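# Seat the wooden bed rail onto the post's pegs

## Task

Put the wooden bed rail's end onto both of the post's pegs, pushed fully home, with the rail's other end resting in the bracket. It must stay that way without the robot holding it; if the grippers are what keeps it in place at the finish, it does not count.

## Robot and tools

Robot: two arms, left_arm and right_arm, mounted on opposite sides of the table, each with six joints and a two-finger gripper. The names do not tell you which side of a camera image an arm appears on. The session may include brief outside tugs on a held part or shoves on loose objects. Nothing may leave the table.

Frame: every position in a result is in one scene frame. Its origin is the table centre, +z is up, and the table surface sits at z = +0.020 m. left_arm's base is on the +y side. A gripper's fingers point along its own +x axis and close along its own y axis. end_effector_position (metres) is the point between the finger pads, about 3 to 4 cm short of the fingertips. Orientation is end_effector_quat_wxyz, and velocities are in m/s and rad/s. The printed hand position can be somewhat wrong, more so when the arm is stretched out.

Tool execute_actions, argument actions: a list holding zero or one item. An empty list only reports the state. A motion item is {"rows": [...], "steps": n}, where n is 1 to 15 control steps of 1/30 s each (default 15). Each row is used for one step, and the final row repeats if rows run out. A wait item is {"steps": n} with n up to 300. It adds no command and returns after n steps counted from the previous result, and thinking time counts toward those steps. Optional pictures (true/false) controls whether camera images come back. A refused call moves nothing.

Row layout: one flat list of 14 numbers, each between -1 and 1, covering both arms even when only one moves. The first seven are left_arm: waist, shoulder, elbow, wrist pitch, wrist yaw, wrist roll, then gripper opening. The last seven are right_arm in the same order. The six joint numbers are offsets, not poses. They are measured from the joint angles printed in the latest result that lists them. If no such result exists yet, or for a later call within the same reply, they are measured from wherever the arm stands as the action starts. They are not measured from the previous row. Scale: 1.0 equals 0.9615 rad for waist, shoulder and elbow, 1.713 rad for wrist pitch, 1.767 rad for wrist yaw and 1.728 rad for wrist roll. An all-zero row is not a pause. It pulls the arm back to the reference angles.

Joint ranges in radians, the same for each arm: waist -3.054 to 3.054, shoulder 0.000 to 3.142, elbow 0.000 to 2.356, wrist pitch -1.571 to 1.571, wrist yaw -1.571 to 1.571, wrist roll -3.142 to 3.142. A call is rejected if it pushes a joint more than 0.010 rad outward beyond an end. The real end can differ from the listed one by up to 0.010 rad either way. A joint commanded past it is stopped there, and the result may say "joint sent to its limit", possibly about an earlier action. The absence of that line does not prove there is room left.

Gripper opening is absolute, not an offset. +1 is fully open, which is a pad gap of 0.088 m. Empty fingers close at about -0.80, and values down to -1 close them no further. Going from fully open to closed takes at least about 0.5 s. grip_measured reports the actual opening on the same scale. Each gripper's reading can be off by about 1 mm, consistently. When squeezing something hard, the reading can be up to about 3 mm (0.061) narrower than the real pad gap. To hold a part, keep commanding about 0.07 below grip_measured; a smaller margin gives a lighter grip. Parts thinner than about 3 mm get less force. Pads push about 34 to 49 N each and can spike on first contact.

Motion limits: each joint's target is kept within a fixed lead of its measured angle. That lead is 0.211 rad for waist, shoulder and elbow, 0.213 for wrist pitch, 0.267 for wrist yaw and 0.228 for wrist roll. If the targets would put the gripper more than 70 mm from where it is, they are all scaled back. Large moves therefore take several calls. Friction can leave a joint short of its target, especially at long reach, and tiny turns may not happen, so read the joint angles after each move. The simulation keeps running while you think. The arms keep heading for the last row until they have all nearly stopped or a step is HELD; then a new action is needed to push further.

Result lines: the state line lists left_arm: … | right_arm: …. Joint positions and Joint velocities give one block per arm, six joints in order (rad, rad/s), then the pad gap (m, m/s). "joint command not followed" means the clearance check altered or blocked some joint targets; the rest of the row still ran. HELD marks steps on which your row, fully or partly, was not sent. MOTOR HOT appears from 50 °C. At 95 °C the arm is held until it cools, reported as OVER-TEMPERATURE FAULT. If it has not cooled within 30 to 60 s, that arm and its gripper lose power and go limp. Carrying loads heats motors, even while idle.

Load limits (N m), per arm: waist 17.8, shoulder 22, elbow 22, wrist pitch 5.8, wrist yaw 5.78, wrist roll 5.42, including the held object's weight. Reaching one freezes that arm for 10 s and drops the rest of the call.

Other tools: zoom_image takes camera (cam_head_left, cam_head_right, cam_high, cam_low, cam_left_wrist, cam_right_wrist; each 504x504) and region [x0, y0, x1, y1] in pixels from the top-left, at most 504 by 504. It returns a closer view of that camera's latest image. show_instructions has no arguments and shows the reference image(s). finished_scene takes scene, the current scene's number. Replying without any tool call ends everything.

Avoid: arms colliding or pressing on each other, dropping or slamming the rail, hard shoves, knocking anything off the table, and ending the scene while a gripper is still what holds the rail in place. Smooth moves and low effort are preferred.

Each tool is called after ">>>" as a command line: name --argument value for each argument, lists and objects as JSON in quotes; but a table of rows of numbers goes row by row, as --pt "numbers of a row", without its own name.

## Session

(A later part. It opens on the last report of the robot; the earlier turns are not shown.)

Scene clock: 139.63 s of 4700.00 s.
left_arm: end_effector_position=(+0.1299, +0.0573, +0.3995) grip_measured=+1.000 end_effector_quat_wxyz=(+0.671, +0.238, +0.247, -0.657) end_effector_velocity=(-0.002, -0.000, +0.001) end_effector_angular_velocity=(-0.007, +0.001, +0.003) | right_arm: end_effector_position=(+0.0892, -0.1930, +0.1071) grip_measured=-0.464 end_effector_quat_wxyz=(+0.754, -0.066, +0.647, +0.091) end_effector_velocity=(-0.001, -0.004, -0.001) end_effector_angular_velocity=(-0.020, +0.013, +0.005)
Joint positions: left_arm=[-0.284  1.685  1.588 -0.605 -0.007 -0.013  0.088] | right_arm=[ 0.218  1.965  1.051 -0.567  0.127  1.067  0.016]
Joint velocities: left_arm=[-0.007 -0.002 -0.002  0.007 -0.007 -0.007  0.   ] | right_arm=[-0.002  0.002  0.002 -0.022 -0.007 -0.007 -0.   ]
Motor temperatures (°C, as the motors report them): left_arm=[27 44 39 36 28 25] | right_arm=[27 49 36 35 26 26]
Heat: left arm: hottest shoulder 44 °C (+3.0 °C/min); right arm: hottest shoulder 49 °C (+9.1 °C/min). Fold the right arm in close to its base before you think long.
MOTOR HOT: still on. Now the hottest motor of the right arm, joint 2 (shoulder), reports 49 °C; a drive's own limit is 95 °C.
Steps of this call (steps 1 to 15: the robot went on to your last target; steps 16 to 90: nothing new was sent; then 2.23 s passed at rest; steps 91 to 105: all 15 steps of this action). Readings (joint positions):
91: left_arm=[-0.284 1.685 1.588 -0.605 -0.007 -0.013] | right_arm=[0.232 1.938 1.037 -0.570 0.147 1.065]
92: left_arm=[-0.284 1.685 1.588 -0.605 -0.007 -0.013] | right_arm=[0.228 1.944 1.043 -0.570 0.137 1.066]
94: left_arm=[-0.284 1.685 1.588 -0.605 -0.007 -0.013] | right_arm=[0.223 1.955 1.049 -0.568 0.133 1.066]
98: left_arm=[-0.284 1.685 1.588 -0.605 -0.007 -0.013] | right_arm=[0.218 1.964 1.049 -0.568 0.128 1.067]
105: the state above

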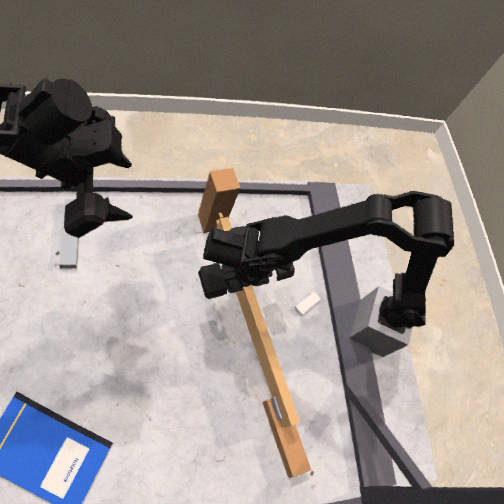

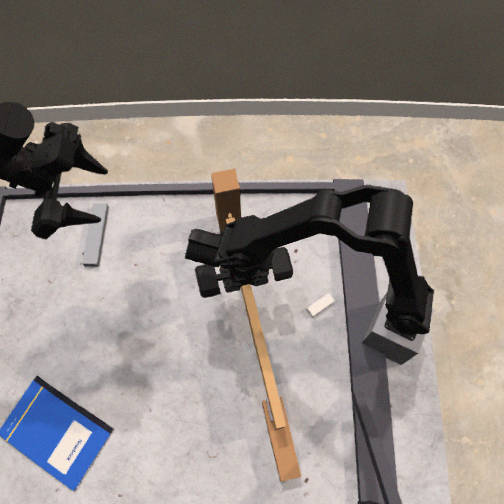

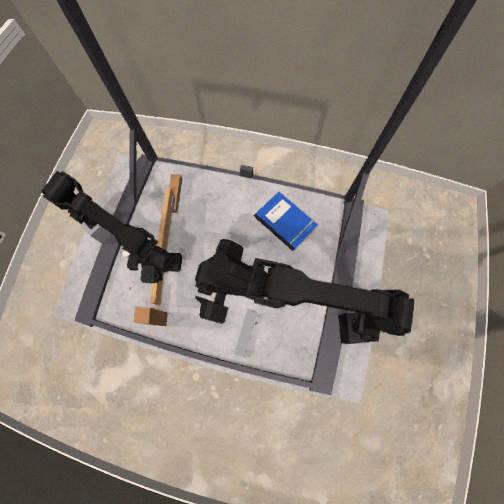

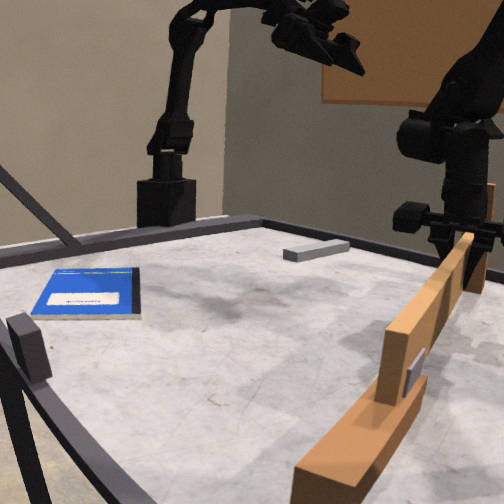

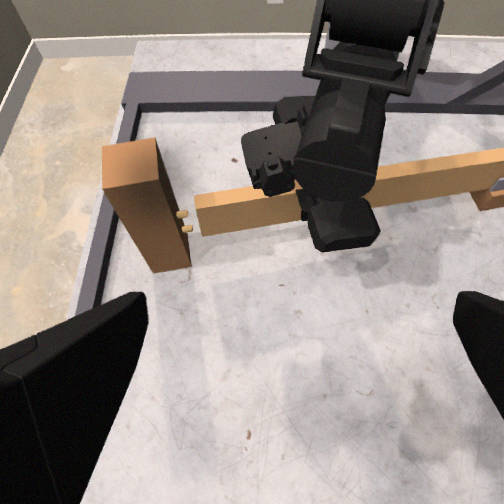

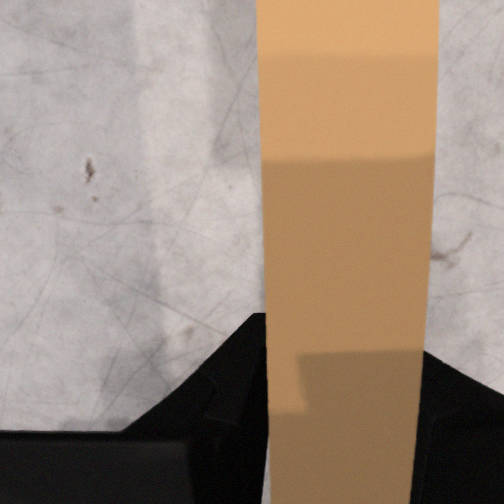

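>>> execute_actions --actions '[{"rows": [[0,0,0,0,0,0,1,-0.05,0.03,0.03,0,-0.012,0,-0.7]], "steps": 15}]' --pictures false

>>> execute_actions --actions '[{"rows": [[0,0,0,0,0,0,1,-0.05,0.03,0.03,0,-0.012,0,-0.7]], "steps": 15}]'

>>> zoom_image --camera "cam_left_wrist" --region '[150, 160, 270, 280]'

>>> zoom_image --camera "cam_head_right" --region '[170, 160, 290, 280]'

Scene clock: 145.40 s of 4700.00 s.
left_arm: end_effector_position=(+0.1299, +0.0573, +0.3995) grip_measured=+1.000 end_effector_quat_wxyz=(+0.671, +0.238, +0.247, -0.657) end_effector_velocity=(+0.002, +0.002, -0.001) end_effector_angular_velocity=(+0.007, -0.009, +0.019) | right_arm: end_effector_position=(+0.1005, -0.1962, +0.1022) grip_measured=-0.464 end_effector_quat_wxyz=(+0.749, -0.055, +0.656, +0.074) end_effector_velocity=(+0.001, -0.003, +0.000) end_effector_angular_velocity=(-0.006, +0.009, +0.001)
Joint positions: left_arm=[-0.284  1.685  1.588 -0.605 -0.007 -0.013  0.088] | right_arm=[ 0.175  1.986  1.061 -0.568  0.109  1.066  0.016]
Joint velocities: left_arm=[-0.002 -0.002 -0.002 -0.007 -0.022 -0.007  0.   ] | right_arm=[-0.007 -0.002 -0.002 -0.007 -0.007 -0.007  0.   ]
Motor temperatures (°C, as the motors report them): left_arm=[27 45 39 36 28 25] | right_arm=[27 48 36 35 26 26]
Heat: left arm: hottest shoulder 45 °C (+3.0 °C/min); right arm: hottest shoulder 48 °C (+7.1 °C/min). Fold the right arm in close to its base before you think long.
MOTOR HOT: still on. Now the hottest motor of the right arm, joint 2 (shoulder), reports 48 °C; a drive's own limit is 95 °C.
Steps of this call (steps 1 to 15: the robot went on to your last target; steps 16 to 90: nothing new was sent; then 2.27 s passed at rest; steps 91 to 105: all 15 steps of this action). Readings (joint positions):
91: left_arm=[-0.284 1.685 1.588 -0.605 -0.007 -0.013] | right_arm=[0.213 1.969 1.054 -0.567 0.119 1.067]
92: left_arm=[-0.284 1.685 1.588 -0.605 -0.007 -0.013] | right_arm=[0.205 1.973 1.058 -0.567 0.117 1.067]
94: left_arm=[-0.284 1.685 1.588 -0.605 -0.007 -0.013] | right_arm=[0.186 1.982 1.061 -0.567 0.116 1.067]
98: left_arm=[-0.284 1.685 1.588 -0.605 -0.007 -0.013] | right_arm=[0.175 1.986 1.061 -0.568 0.109 1.066]
105: the state above

Scene clock: 145.90 s of 4700.00 s.
left_arm: end_effector_position=(+0.1299, +0.0573, +0.3995) grip_measured=+1.000 end_effector_quat_wxyz=(+0.671, +0.238, +0.247, -0.657) end_effector_velocity=(+0.002, +0.002, -0.001) end_effector_angular_velocity=(+0.007, +0.001, +0.013) | right_arm: end_effector_position=(+0.1019, -0.1970, +0.0991) grip_measured=-0.464 end_effector_quat_wxyz=(+0.737, -0.050, +0.670, +0.071) end_effector_velocity=(+0.002, +0.000, +0.000) end_effector_angular_velocity=(+0.004, -0.010, +0.004)
Joint positions: left_arm=[-0.284  1.685  1.588 -0.605 -0.007 -0.013  0.088] | right_arm=[ 0.156  2.     1.069 -0.574  0.075  1.059  0.016]
Joint velocities: left_arm=[ 0.002 -0.002 -0.002 -0.007 -0.007 -0.007  0.   ] | right_arm=[-0.002 -0.002 -0.002  0.007  0.007 -0.007 -0.   ]
Motor temperatures (°C, as the motors report them): left_arm=[27 45 39 36 28 25] | right_arm=[27 48 37 35 26 26]
Heat: left arm: hottest shoulder 45 °C (+3.0 °C/min); right arm: hottest shoulder 48 °C (+7.0 °C/min). Fold the right arm in close to its base before you think long.
MOTOR HOT: still on. Now the hottest motor of the right arm, joint 2 (shoulder), reports 48 °C; a drive's own limit is 95 °C.
Steps of this call (steps 1 to 15: all 15 steps of this action). Readings (joint positions):
1: left_arm=[-0.284 1.685 1.588 -0.605 -0.007 -0.013] | right_arm=[0.172 1.990 1.063 -0.569 0.103 1.065]
2: left_arm=[-0.284 1.685 1.588 -0.605 -0.007 -0.013] | right_arm=[0.165 1.993 1.065 -0.571 0.091 1.063]
4: left_arm=[-0.284 1.685 1.588 -0.605 -0.007 -0.013] | right_arm=[0.158 1.998 1.067 -0.572 0.079 1.060]
8: left_arm=[-0.284 1.685 1.588 -0.605 -0.007 -0.013] | right_arm=[0.156 1.999 1.069 -0.573 0.076 1.059]
15: the state above

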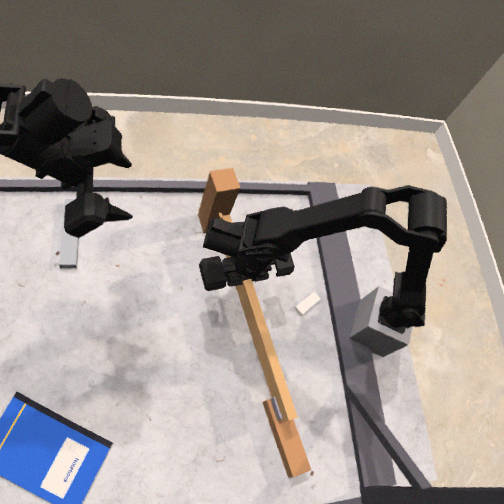

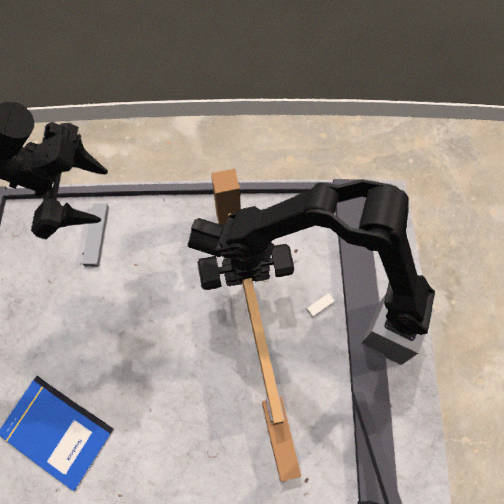

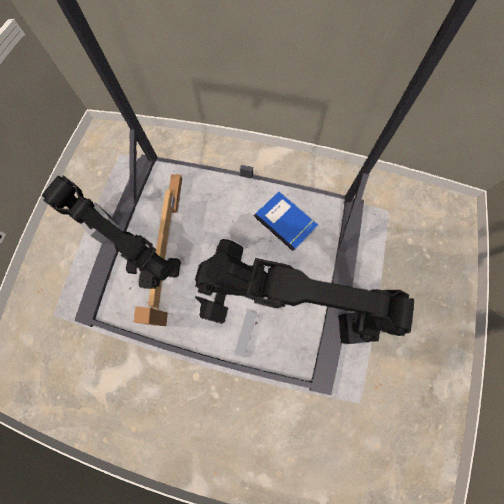

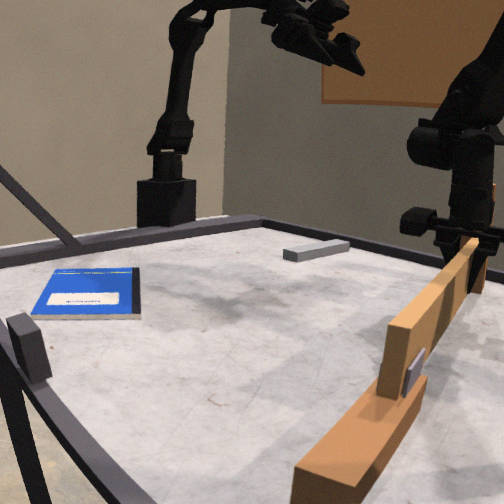

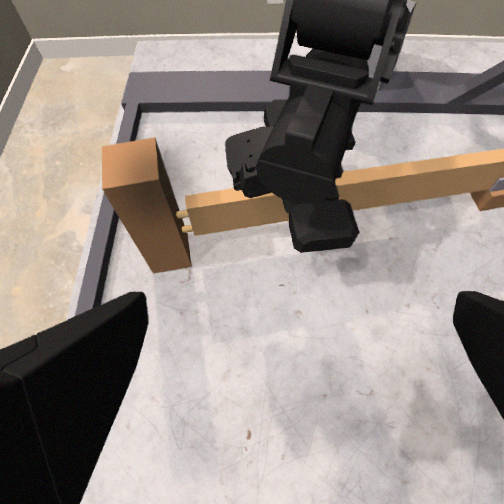

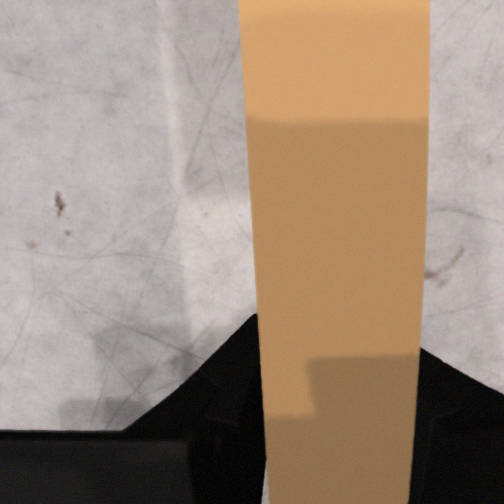

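Region (150, 160, 270, 280) of cam_left_wrist's 504x504 image, scaled by 4.200, with more detail than that image has.

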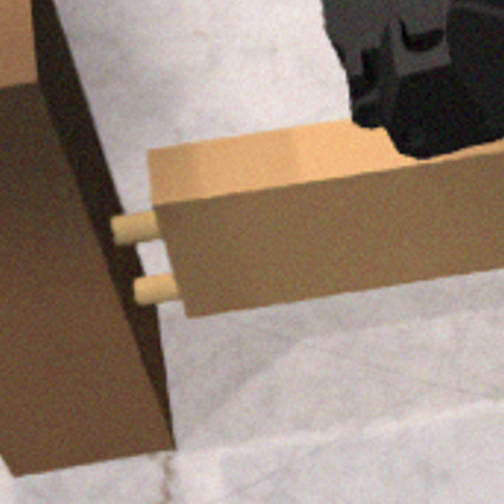

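Region (170, 160, 290, 280) of cam_head_right's 504x504 image, scaled by 4.200, with more detail than that image has.

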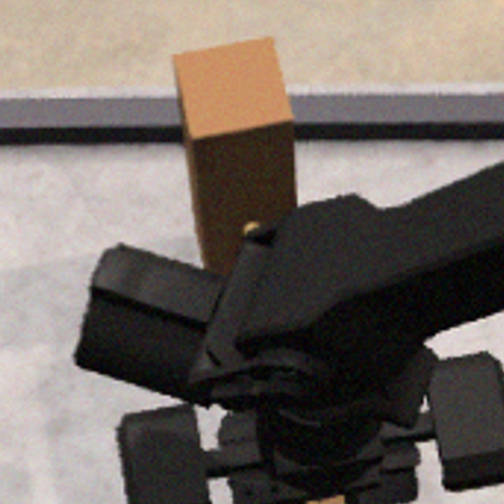

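>>> execute_actions --actions '[{"rows": [[0,0,0,0,0,0,1,0.02,0.04,0.05,-0.005,0.015,-0.03,-0.7]], "steps": 15}]'

>>> zoom_image --camera "cam_left_wrist" --region '[150, 160, 270, 280]'

>>> zoom_image --camera "cam_head_right" --region '[170, 160, 290, 280]'

Scene clock: 149.80 s of 4700.00 s.
left_arm: end_effector_position=(+0.1299, +0.0573, +0.3995) grip_measured=+1.000 end_effector_quat_wxyz=(+0.671, +0.238, +0.247, -0.657) end_effector_velocity=(-0.002, -0.001, -0.003) end_effector_angular_velocity=(+0.002, +0.010, -0.003) | right_arm: end_effector_position=(+0.0998, -0.1916, +0.0957) grip_measured=-0.464 end_effector_quat_wxyz=(+0.738, -0.074, +0.665, +0.083) end_effector_velocity=(-0.001, -0.003, -0.001) end_effector_angular_velocity=(-0.010, +0.011, +0.005)
Joint positions: left_arm=[-0.284  1.685  1.588 -0.605 -0.007 -0.013  0.088] | right_arm=[ 0.172  2.028  1.097 -0.584  0.089  1.025  0.016]
Joint velocities: left_arm=[-0.002  0.002 -0.007  0.007  0.007 -0.007  0.   ] | right_arm=[-0.002  0.002 -0.002 -0.007 -0.007 -0.007 -0.   ]
Motor temperatures (°C, as the motors report them): left_arm=[27 45 39 36 28 25] | right_arm=[27 47 37 35 26 26]
Heat: left arm: hottest shoulder 45 °C (+3.0 °C/min); right arm: hottest shoulder 47 °C (+6.1 °C/min).
MOTOR HOT: cleared. Now the hottest motor of the right arm, joint 2 (shoulder), reports 47 °C.
Steps of this call (steps 1 to 15: the robot went on to your last target; steps 16 to 90: nothing new was sent; then 0.40 s passed at rest; steps 91 to 105: all 15 steps of this action). Readings (joint positions):
91: left_arm=[-0.284 1.685 1.588 -0.605 -0.007 -0.013] | right_arm=[0.159 2.004 1.075 -0.580 0.079 1.047]
92: left_arm=[-0.284 1.685 1.588 -0.605 -0.007 -0.013] | right_arm=[0.164 2.010 1.081 -0.583 0.086 1.042]
94: left_arm=[-0.284 1.685 1.588 -0.605 -0.007 -0.013] | right_arm=[0.169 2.021 1.091 -0.583 0.088 1.034]
98: left_arm=[-0.284 1.685 1.588 -0.605 -0.007 -0.013] | right_arm=[0.172 2.027 1.096 -0.584 0.088 1.027]
105: the state above

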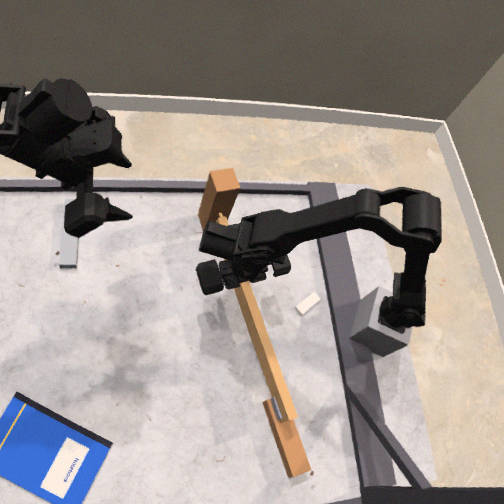

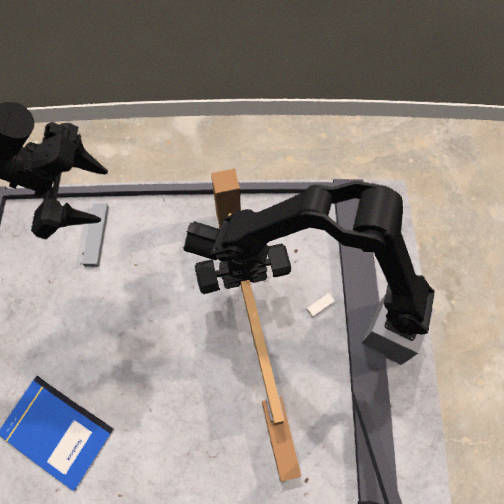

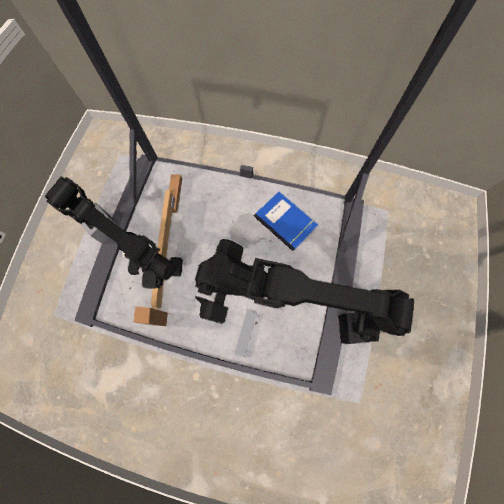

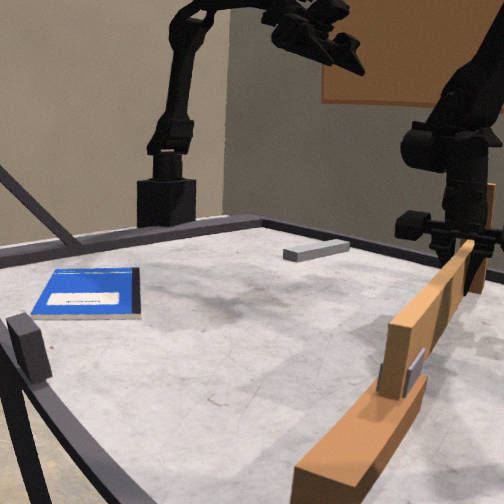

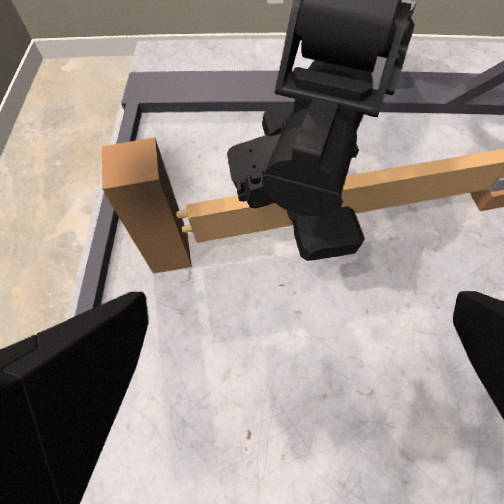

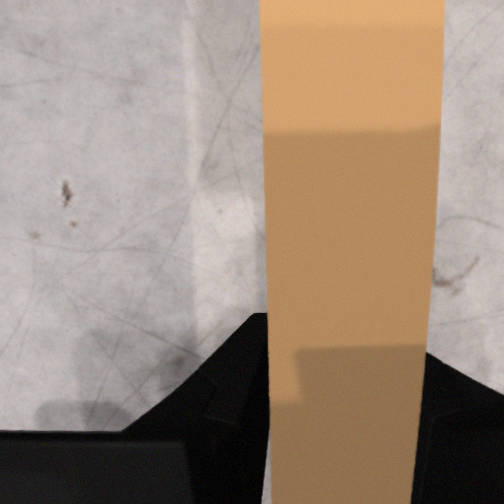

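Region (150, 160, 270, 280) of cam_left_wrist's 504x504 image, scaled by 4.200, with more detail than that image has.

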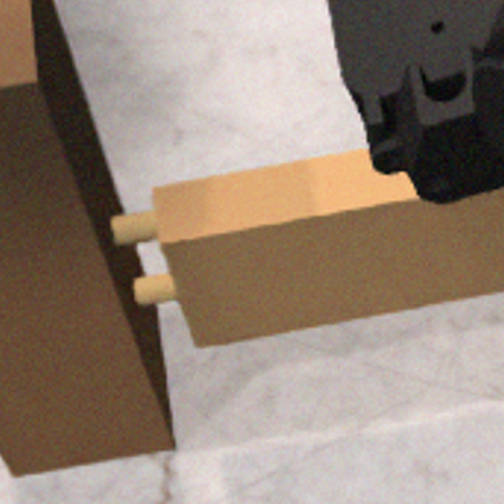

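Region (170, 160, 290, 280) of cam_head_right's 504x504 image, scaled by 4.200, with more detail than that image has.

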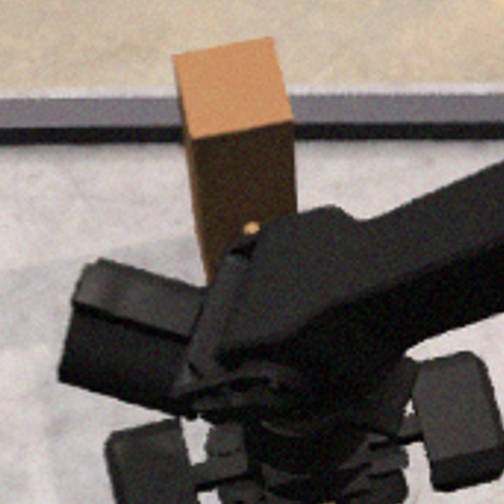

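>>> execute_actions --actions '[{"rows": [[0,0,0,0,0,0,1,-0.04,-0.03,0.02,0.005,0.02,0,-0.7]], "steps": 15}]' --pictures false

>>> execute_actions --actions '[{"rows": [[0,0,0,0,0,0,1,-0.04,-0.03,0.02,0.005,0.02,0,-0.7]], "steps": 15}]'

>>> zoom_image --camera "cam_left_wrist" --region '[150, 160, 270, 280]'

Scene clock: 153.23 s of 4700.00 s.
left_arm: end_effector_position=(+0.1299, +0.0573, +0.3995) grip_measured=+1.000 end_effector_quat_wxyz=(+0.671, +0.238, +0.247, -0.657) end_effector_velocity=(-0.000, +0.002, +0.001) end_effector_angular_velocity=(+0.002, +0.001, +0.008) | right_arm: end_effector_position=(+0.1006, -0.1916, +0.0961) grip_measured=-0.464 end_effector_quat_wxyz=(+0.737, -0.070, +0.667, +0.082) end_effector_velocity=(-0.001, +0.002, +0.002) end_effector_angular_velocity=(+0.013, +0.003, +0.010)
Joint positions: left_arm=[-0.284  1.685  1.588 -0.605 -0.007 -0.013  0.088] | right_arm=[ 0.168  2.027  1.097 -0.584  0.084  1.028  0.016]
Joint velocities: left_arm=[-0.002 -0.007 -0.002 -0.007 -0.007 -0.007  0.   ] | right_arm=[ 0.002 -0.007 -0.002  0.007 -0.007 -0.007 -0.   ]
Motor temperatures (°C, as the motors report them): left_arm=[27 45 39 36 28 25] | right_arm=[27 47 37 34 26 26]
Heat: left arm: hottest shoulder 45 °C (+3.0 °C/min); right arm: hottest shoulder 47 °C (+6.0 °C/min).
Steps of this call (steps 1 to 15: the robot went on to your last target; steps 16 to 88: nothing new was sent; steps 89 to 103: all 15 steps of this action). Readings (joint positions):
89: left_arm=[-0.284 1.685 1.588 -0.605 -0.007 -0.013] | right_arm=[0.170 2.028 1.097 -0.584 0.087 1.025]
90: left_arm=[-0.284 1.685 1.588 -0.605 -0.007 -0.013] | right_arm=[0.169 2.028 1.097 -0.584 0.084 1.025]
92: left_arm=[-0.284 1.685 1.588 -0.605 -0.007 -0.013] | right_arm=[0.168 2.027 1.097 -0.584 0.084 1.026]
96: left_arm=[-0.284 1.685 1.588 -0.605 -0.007 -0.013] | right_arm=[0.168 2.027 1.097 -0.584 0.084 1.028]
103: the state above

Scene clock: 153.73 s of 4700.00 s.
left_arm: end_effector_position=(+0.1299, +0.0573, +0.3995) grip_measured=+1.000 end_effector_quat_wxyz=(+0.671, +0.238, +0.247, -0.657) end_effector_velocity=(-0.000, +0.004, -0.004) end_effector_angular_velocity=(+0.022, -0.010, -0.002) | right_arm: end_effector_position=(+0.1007, -0.1916, +0.0962) grip_measured=-0.464 end_effector_quat_wxyz=(+0.737, -0.068, +0.668, +0.082) end_effector_velocity=(+0.002, -0.001, -0.001) end_effector_angular_velocity=(-0.001, -0.008, +0.004)
Joint positions: left_arm=[-0.284  1.685  1.588 -0.605 -0.007 -0.013  0.088] | right_arm=[ 0.167  2.026  1.097 -0.583  0.081  1.029  0.016]
Joint velocities: left_arm=[-0.002 -0.002 -0.002 -0.022 -0.007  0.007  0.   ] | right_arm=[-0.002 -0.002 -0.007  0.007  0.007 -0.007 -0.   ]
Motor temperatures (°C, as the motors report them): left_arm=[27 45 39 36 28 25] | right_arm=[27 47 37 34 26 26]
Heat: left arm: hottest shoulder 45 °C (+3.0 °C/min); right arm: hottest shoulder 47 °C (+6.1 °C/min).
Steps of this call (steps 1 to 15: all 15 steps of this action). Readings (joint positions):
1: left_arm=[-0.284 1.685 1.588 -0.605 -0.007 -0.013] | right_arm=[0.168 2.026 1.097 -0.584 0.083 1.029]
2: left_arm=[-0.284 1.685 1.588 -0.605 -0.007 -0.013] | right_arm=[0.167 2.026 1.097 -0.583 0.082 1.029]
4: left_arm=[-0.284 1.685 1.588 -0.605 -0.007 -0.013] | right_arm=[0.167 2.026 1.097 -0.583 0.081 1.029]
8: left_arm=[-0.284 1.685 1.588 -0.605 -0.007 -0.013] | right_arm=[0.167 2.026 1.097 -0.583 0.081 1.029]
15: the state above

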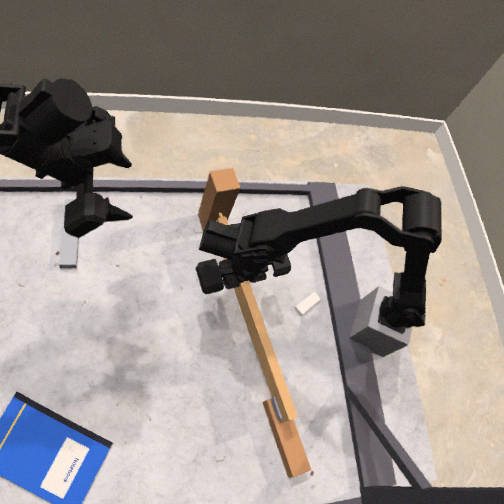

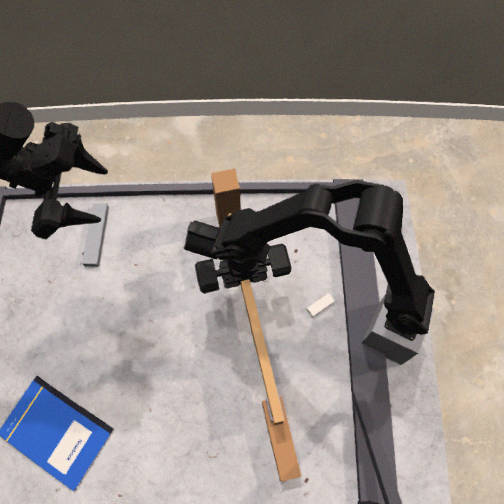

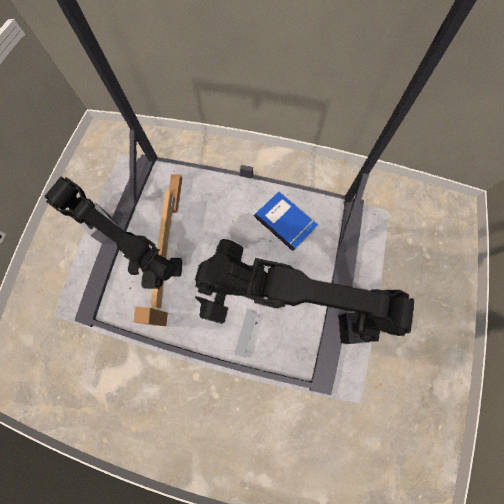

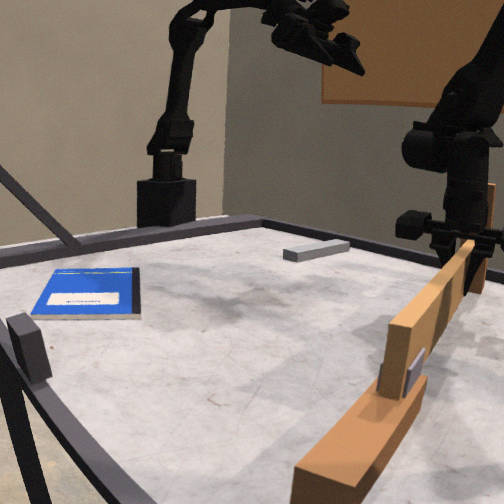

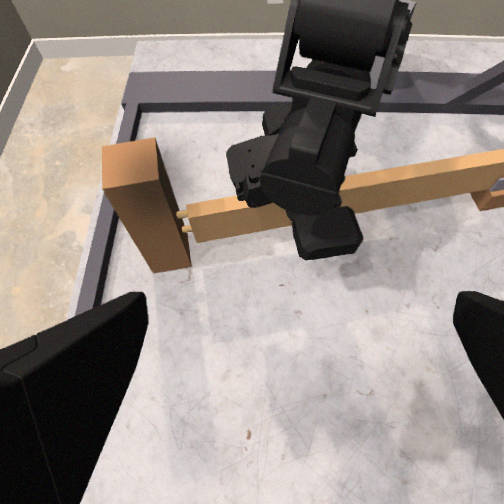

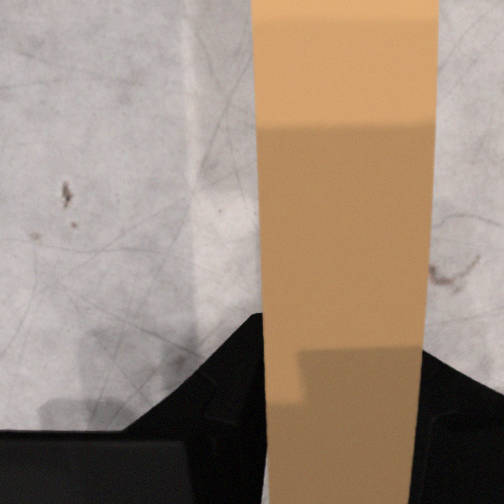

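Region (150, 160, 270, 280) of cam_left_wrist's 504x504 image, scaled by 4.200, with more detail than that image has.

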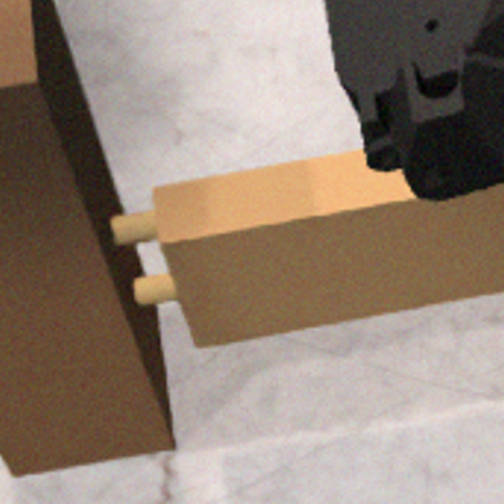

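>>> execute_actions --actions '[{"rows": [[0,0,0,0,0,0,1,-0.02,-0.02,0,0.015,0.05,0,-0.7]], "steps": 15}]'

>>> zoom_image --camera "cam_left_wrist" --region '[150, 160, 270, 280]'

Scene clock: 156.90 s of 4700.00 s.
left_arm: end_effector_position=(+0.1299, +0.0573, +0.3995) grip_measured=+1.000 end_effector_quat_wxyz=(+0.671, +0.238, +0.247, -0.657) end_effector_velocity=(+0.000, +0.002, +0.001) end_effector_angular_velocity=(+0.002, +0.010, +0.002) | right_arm: end_effector_position=(+0.1002, -0.1912, +0.0960) grip_measured=-0.464 end_effector_quat_wxyz=(+0.745, -0.073, +0.658, +0.081) end_effector_velocity=(-0.001, +0.000, +0.002) end_effector_angular_velocity=(+0.008, +0.020, +0.001)
Joint positions: left_arm=[-0.284  1.685  1.588 -0.605 -0.007 -0.013  0.088] | right_arm=[ 0.18   2.026  1.094 -0.578  0.107  1.036  0.016]
Joint velocities: left_arm=[ 0.002 -0.007 -0.002 -0.007  0.007 -0.007  0.   ] | right_arm=[-0.007 -0.007  0.002 -0.007 -0.022 -0.007 -0.   ]
Motor temperatures (°C, as the motors report them): left_arm=[27 45 39 36 28 25] | right_arm=[28 47 37 34 27 26]
Heat: left arm: hottest shoulder 45 °C (+2.0 °C/min); right arm: hottest shoulder 47 °C (+5.0 °C/min).
Steps of this call (steps 1 to 15: the robot went on to your last target; steps 16 to 80: nothing new was sent; steps 81 to 95: all 15 steps of this action). Readings (joint positions):
81: left_arm=[-0.284 1.685 1.588 -0.605 -0.007 -0.013] | right_arm=[0.168 2.026 1.097 -0.582 0.084 1.030]
82: left_arm=[-0.284 1.685 1.588 -0.605 -0.007 -0.013] | right_arm=[0.172 2.026 1.097 -0.582 0.092 1.032]
84: left_arm=[-0.284 1.685 1.588 -0.605 -0.007 -0.013] | right_arm=[0.177 2.026 1.096 -0.580 0.101 1.034]
88: left_arm=[-0.284 1.685 1.588 -0.605 -0.007 -0.013] | right_arm=[0.179 2.026 1.095 -0.579 0.105 1.035]
95: the state above

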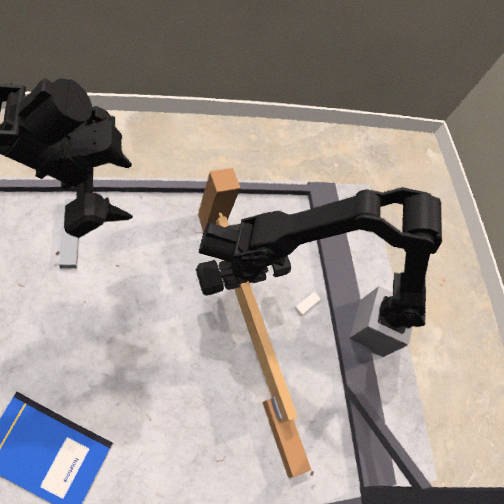

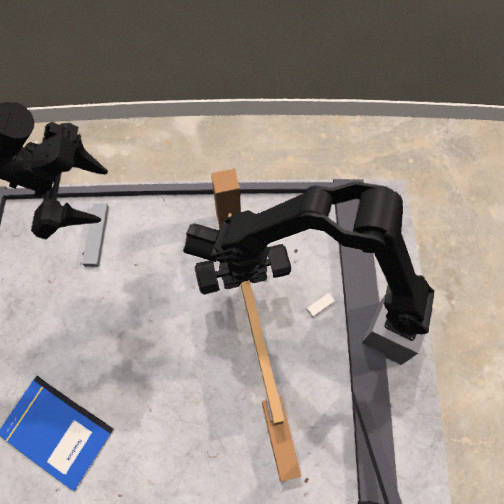

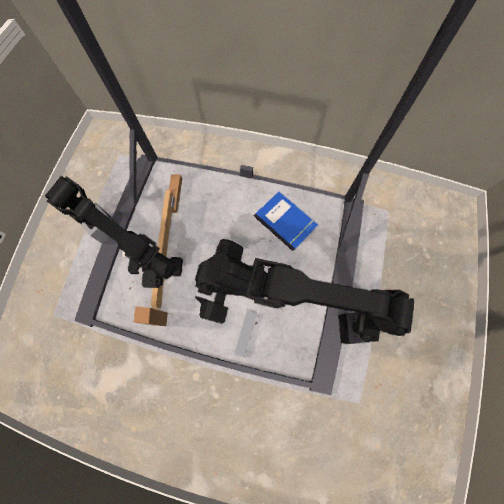

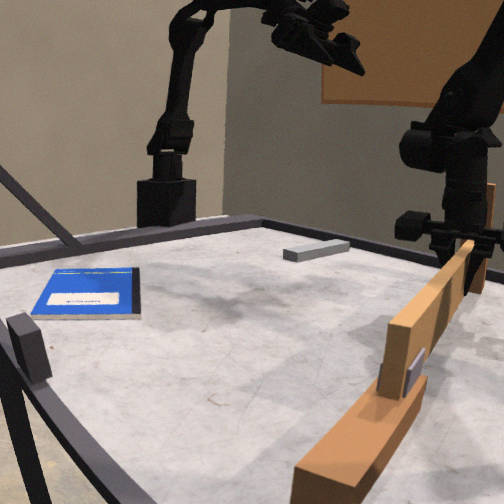

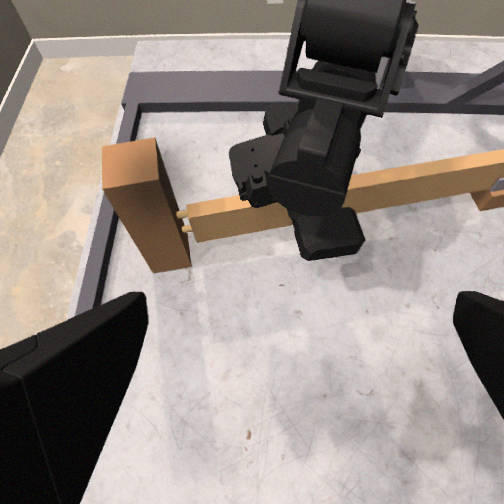

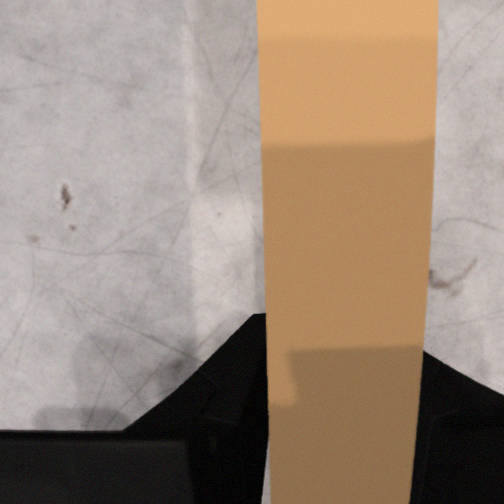

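Region (150, 160, 270, 280) of cam_left_wrist's 504x504 image, scaled by 4.200, with more detail than that image has.

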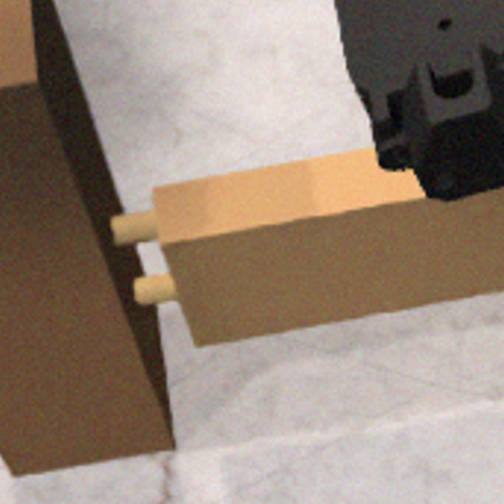

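>>> execute_actions --actions '[{"rows": [[0,0,0,0,0,0,1,0.04,0,0,0,0,0,-0.7],[0,0,0,0,0,0,1,0.04,0,0,0,0,0,-0.7],[0,0,0,0,0,0,1,0.04,0,0,0,0,0,-0.7],[0,0,0,0,0,0,1,0.04,0,0,0,0,0,-0.7],[0,0,0,0,0,0,1,0.04,-0.06,0,0.02,0.025,0,-0.7]], "steps": 15}]'

>>> zoom_image --camera "cam_left_wrist" --region '[150, 160, 270, 280]'

>>> zoom_image --camera "cam_head_right" --region '[170, 160, 290, 280]'

Scene clock: 161.03 s of 4700.00 s.
left_arm: end_effector_position=(+0.1299, +0.0573, +0.3995) grip_measured=+1.000 end_effector_quat_wxyz=(+0.671, +0.238, +0.247, -0.657) end_effector_velocity=(-0.000, +0.004, -0.004) end_effector_angular_velocity=(+0.022, +0.001, +0.008) | right_arm: end_effector_position=(+0.0948, -0.1822, +0.1046) grip_measured=-0.464 end_effector_quat_wxyz=(+0.756, -0.071, +0.642, +0.101) end_effector_velocity=(-0.001, -0.003, +0.000) end_effector_angular_velocity=(-0.008, +0.008, +0.020)
Joint positions: left_arm=[-0.284  1.685  1.588 -0.605 -0.007 -0.013  0.088] | right_arm=[ 0.213  2.     1.091 -0.559  0.132  1.04   0.016]
Joint velocities: left_arm=[-0.002 -0.002 -0.002 -0.022 -0.007 -0.007  0.   ] | right_arm=[-0.002 -0.007 -0.007 -0.007 -0.007 -0.022 -0.   ]
Motor temperatures (°C, as the motors report them): left_arm=[27 45 39 36 28 25] | right_arm=[28 48 37 35 28 26]
Heat: left arm: hottest shoulder 45 °C (+2.0 °C/min); right arm: hottest shoulder 48 °C (+6.1 °C/min).
Steps of this call (steps 1 to 15: the robot went on to your last target; steps 16 to 90: nothing new was sent; then 0.63 s passed at rest; steps 91 to 105: all 15 steps of this action). Readings (joint positions):
91: left_arm=[-0.284 1.685 1.588 -0.605 -0.007 -0.013] | right_arm=[0.184 2.026 1.094 -0.578 0.112 1.038]
92: left_arm=[-0.284 1.685 1.588 -0.605 -0.007 -0.013] | right_arm=[0.190 2.026 1.094 -0.576 0.119 1.040]
94: left_arm=[-0.284 1.685 1.588 -0.605 -0.007 -0.013] | right_arm=[0.199 2.026 1.094 -0.570 0.118 1.040]
98: left_arm=[-0.284 1.685 1.588 -0.605 -0.007 -0.013] | right_arm=[0.211 2.004 1.094 -0.562 0.128 1.040]
105: the state above

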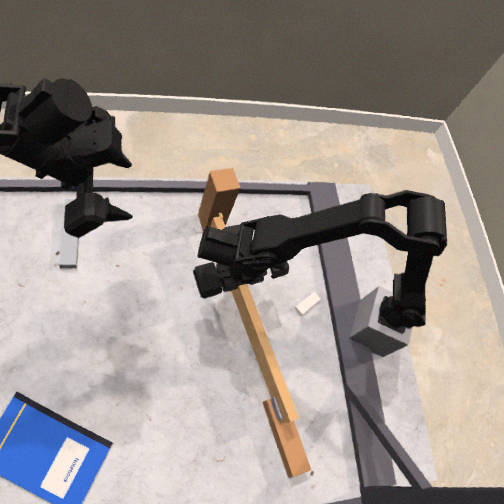

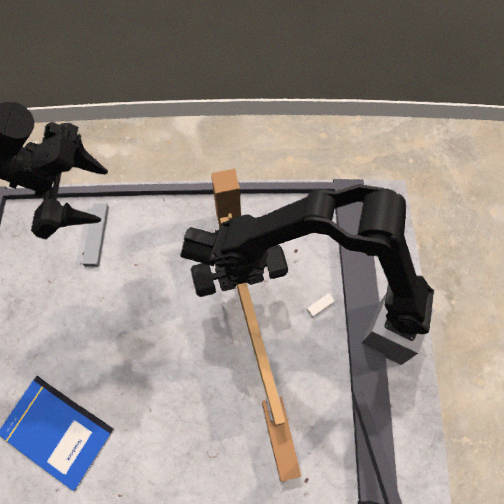

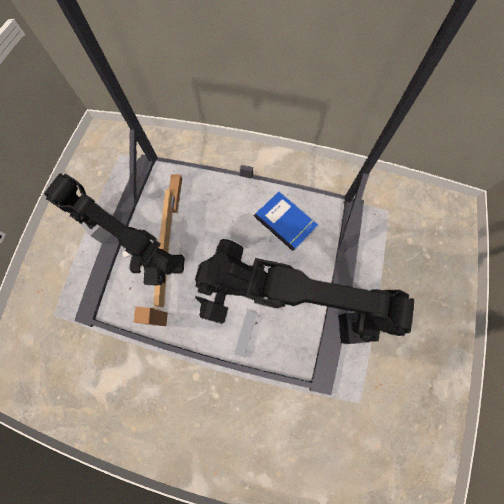

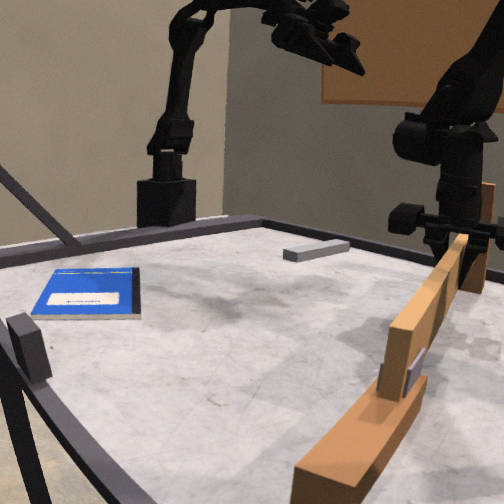

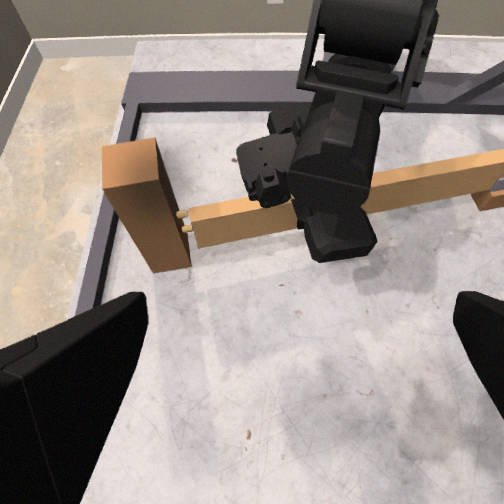

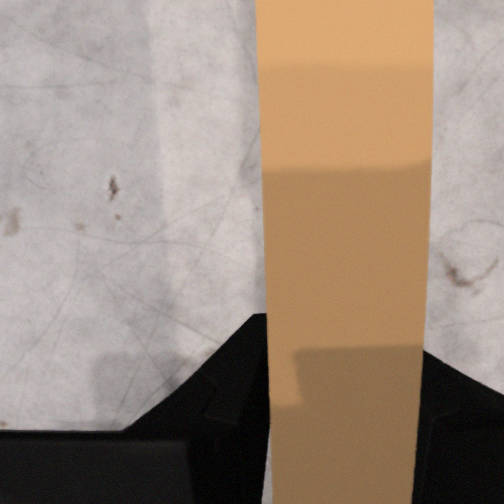

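Region (150, 160, 270, 280) of cam_left_wrist's 504x504 image, scaled by 4.200, with more detail than that image has.

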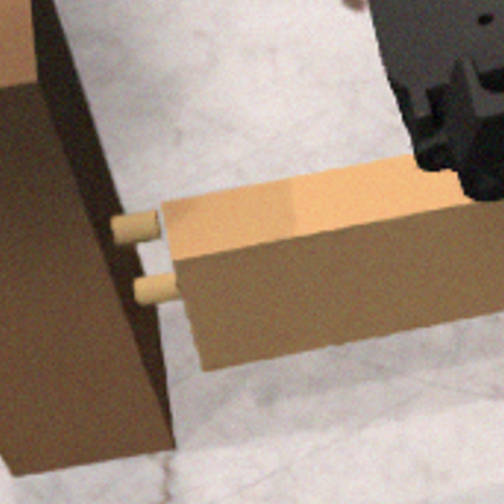

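Region (170, 160, 290, 280) of cam_head_right's 504x504 image, scaled by 4.200, with more detail than that image has.

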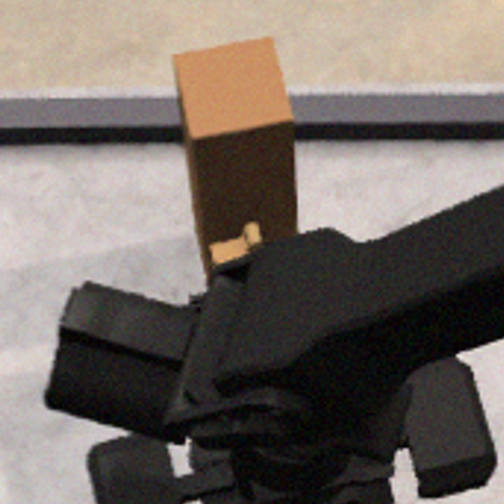

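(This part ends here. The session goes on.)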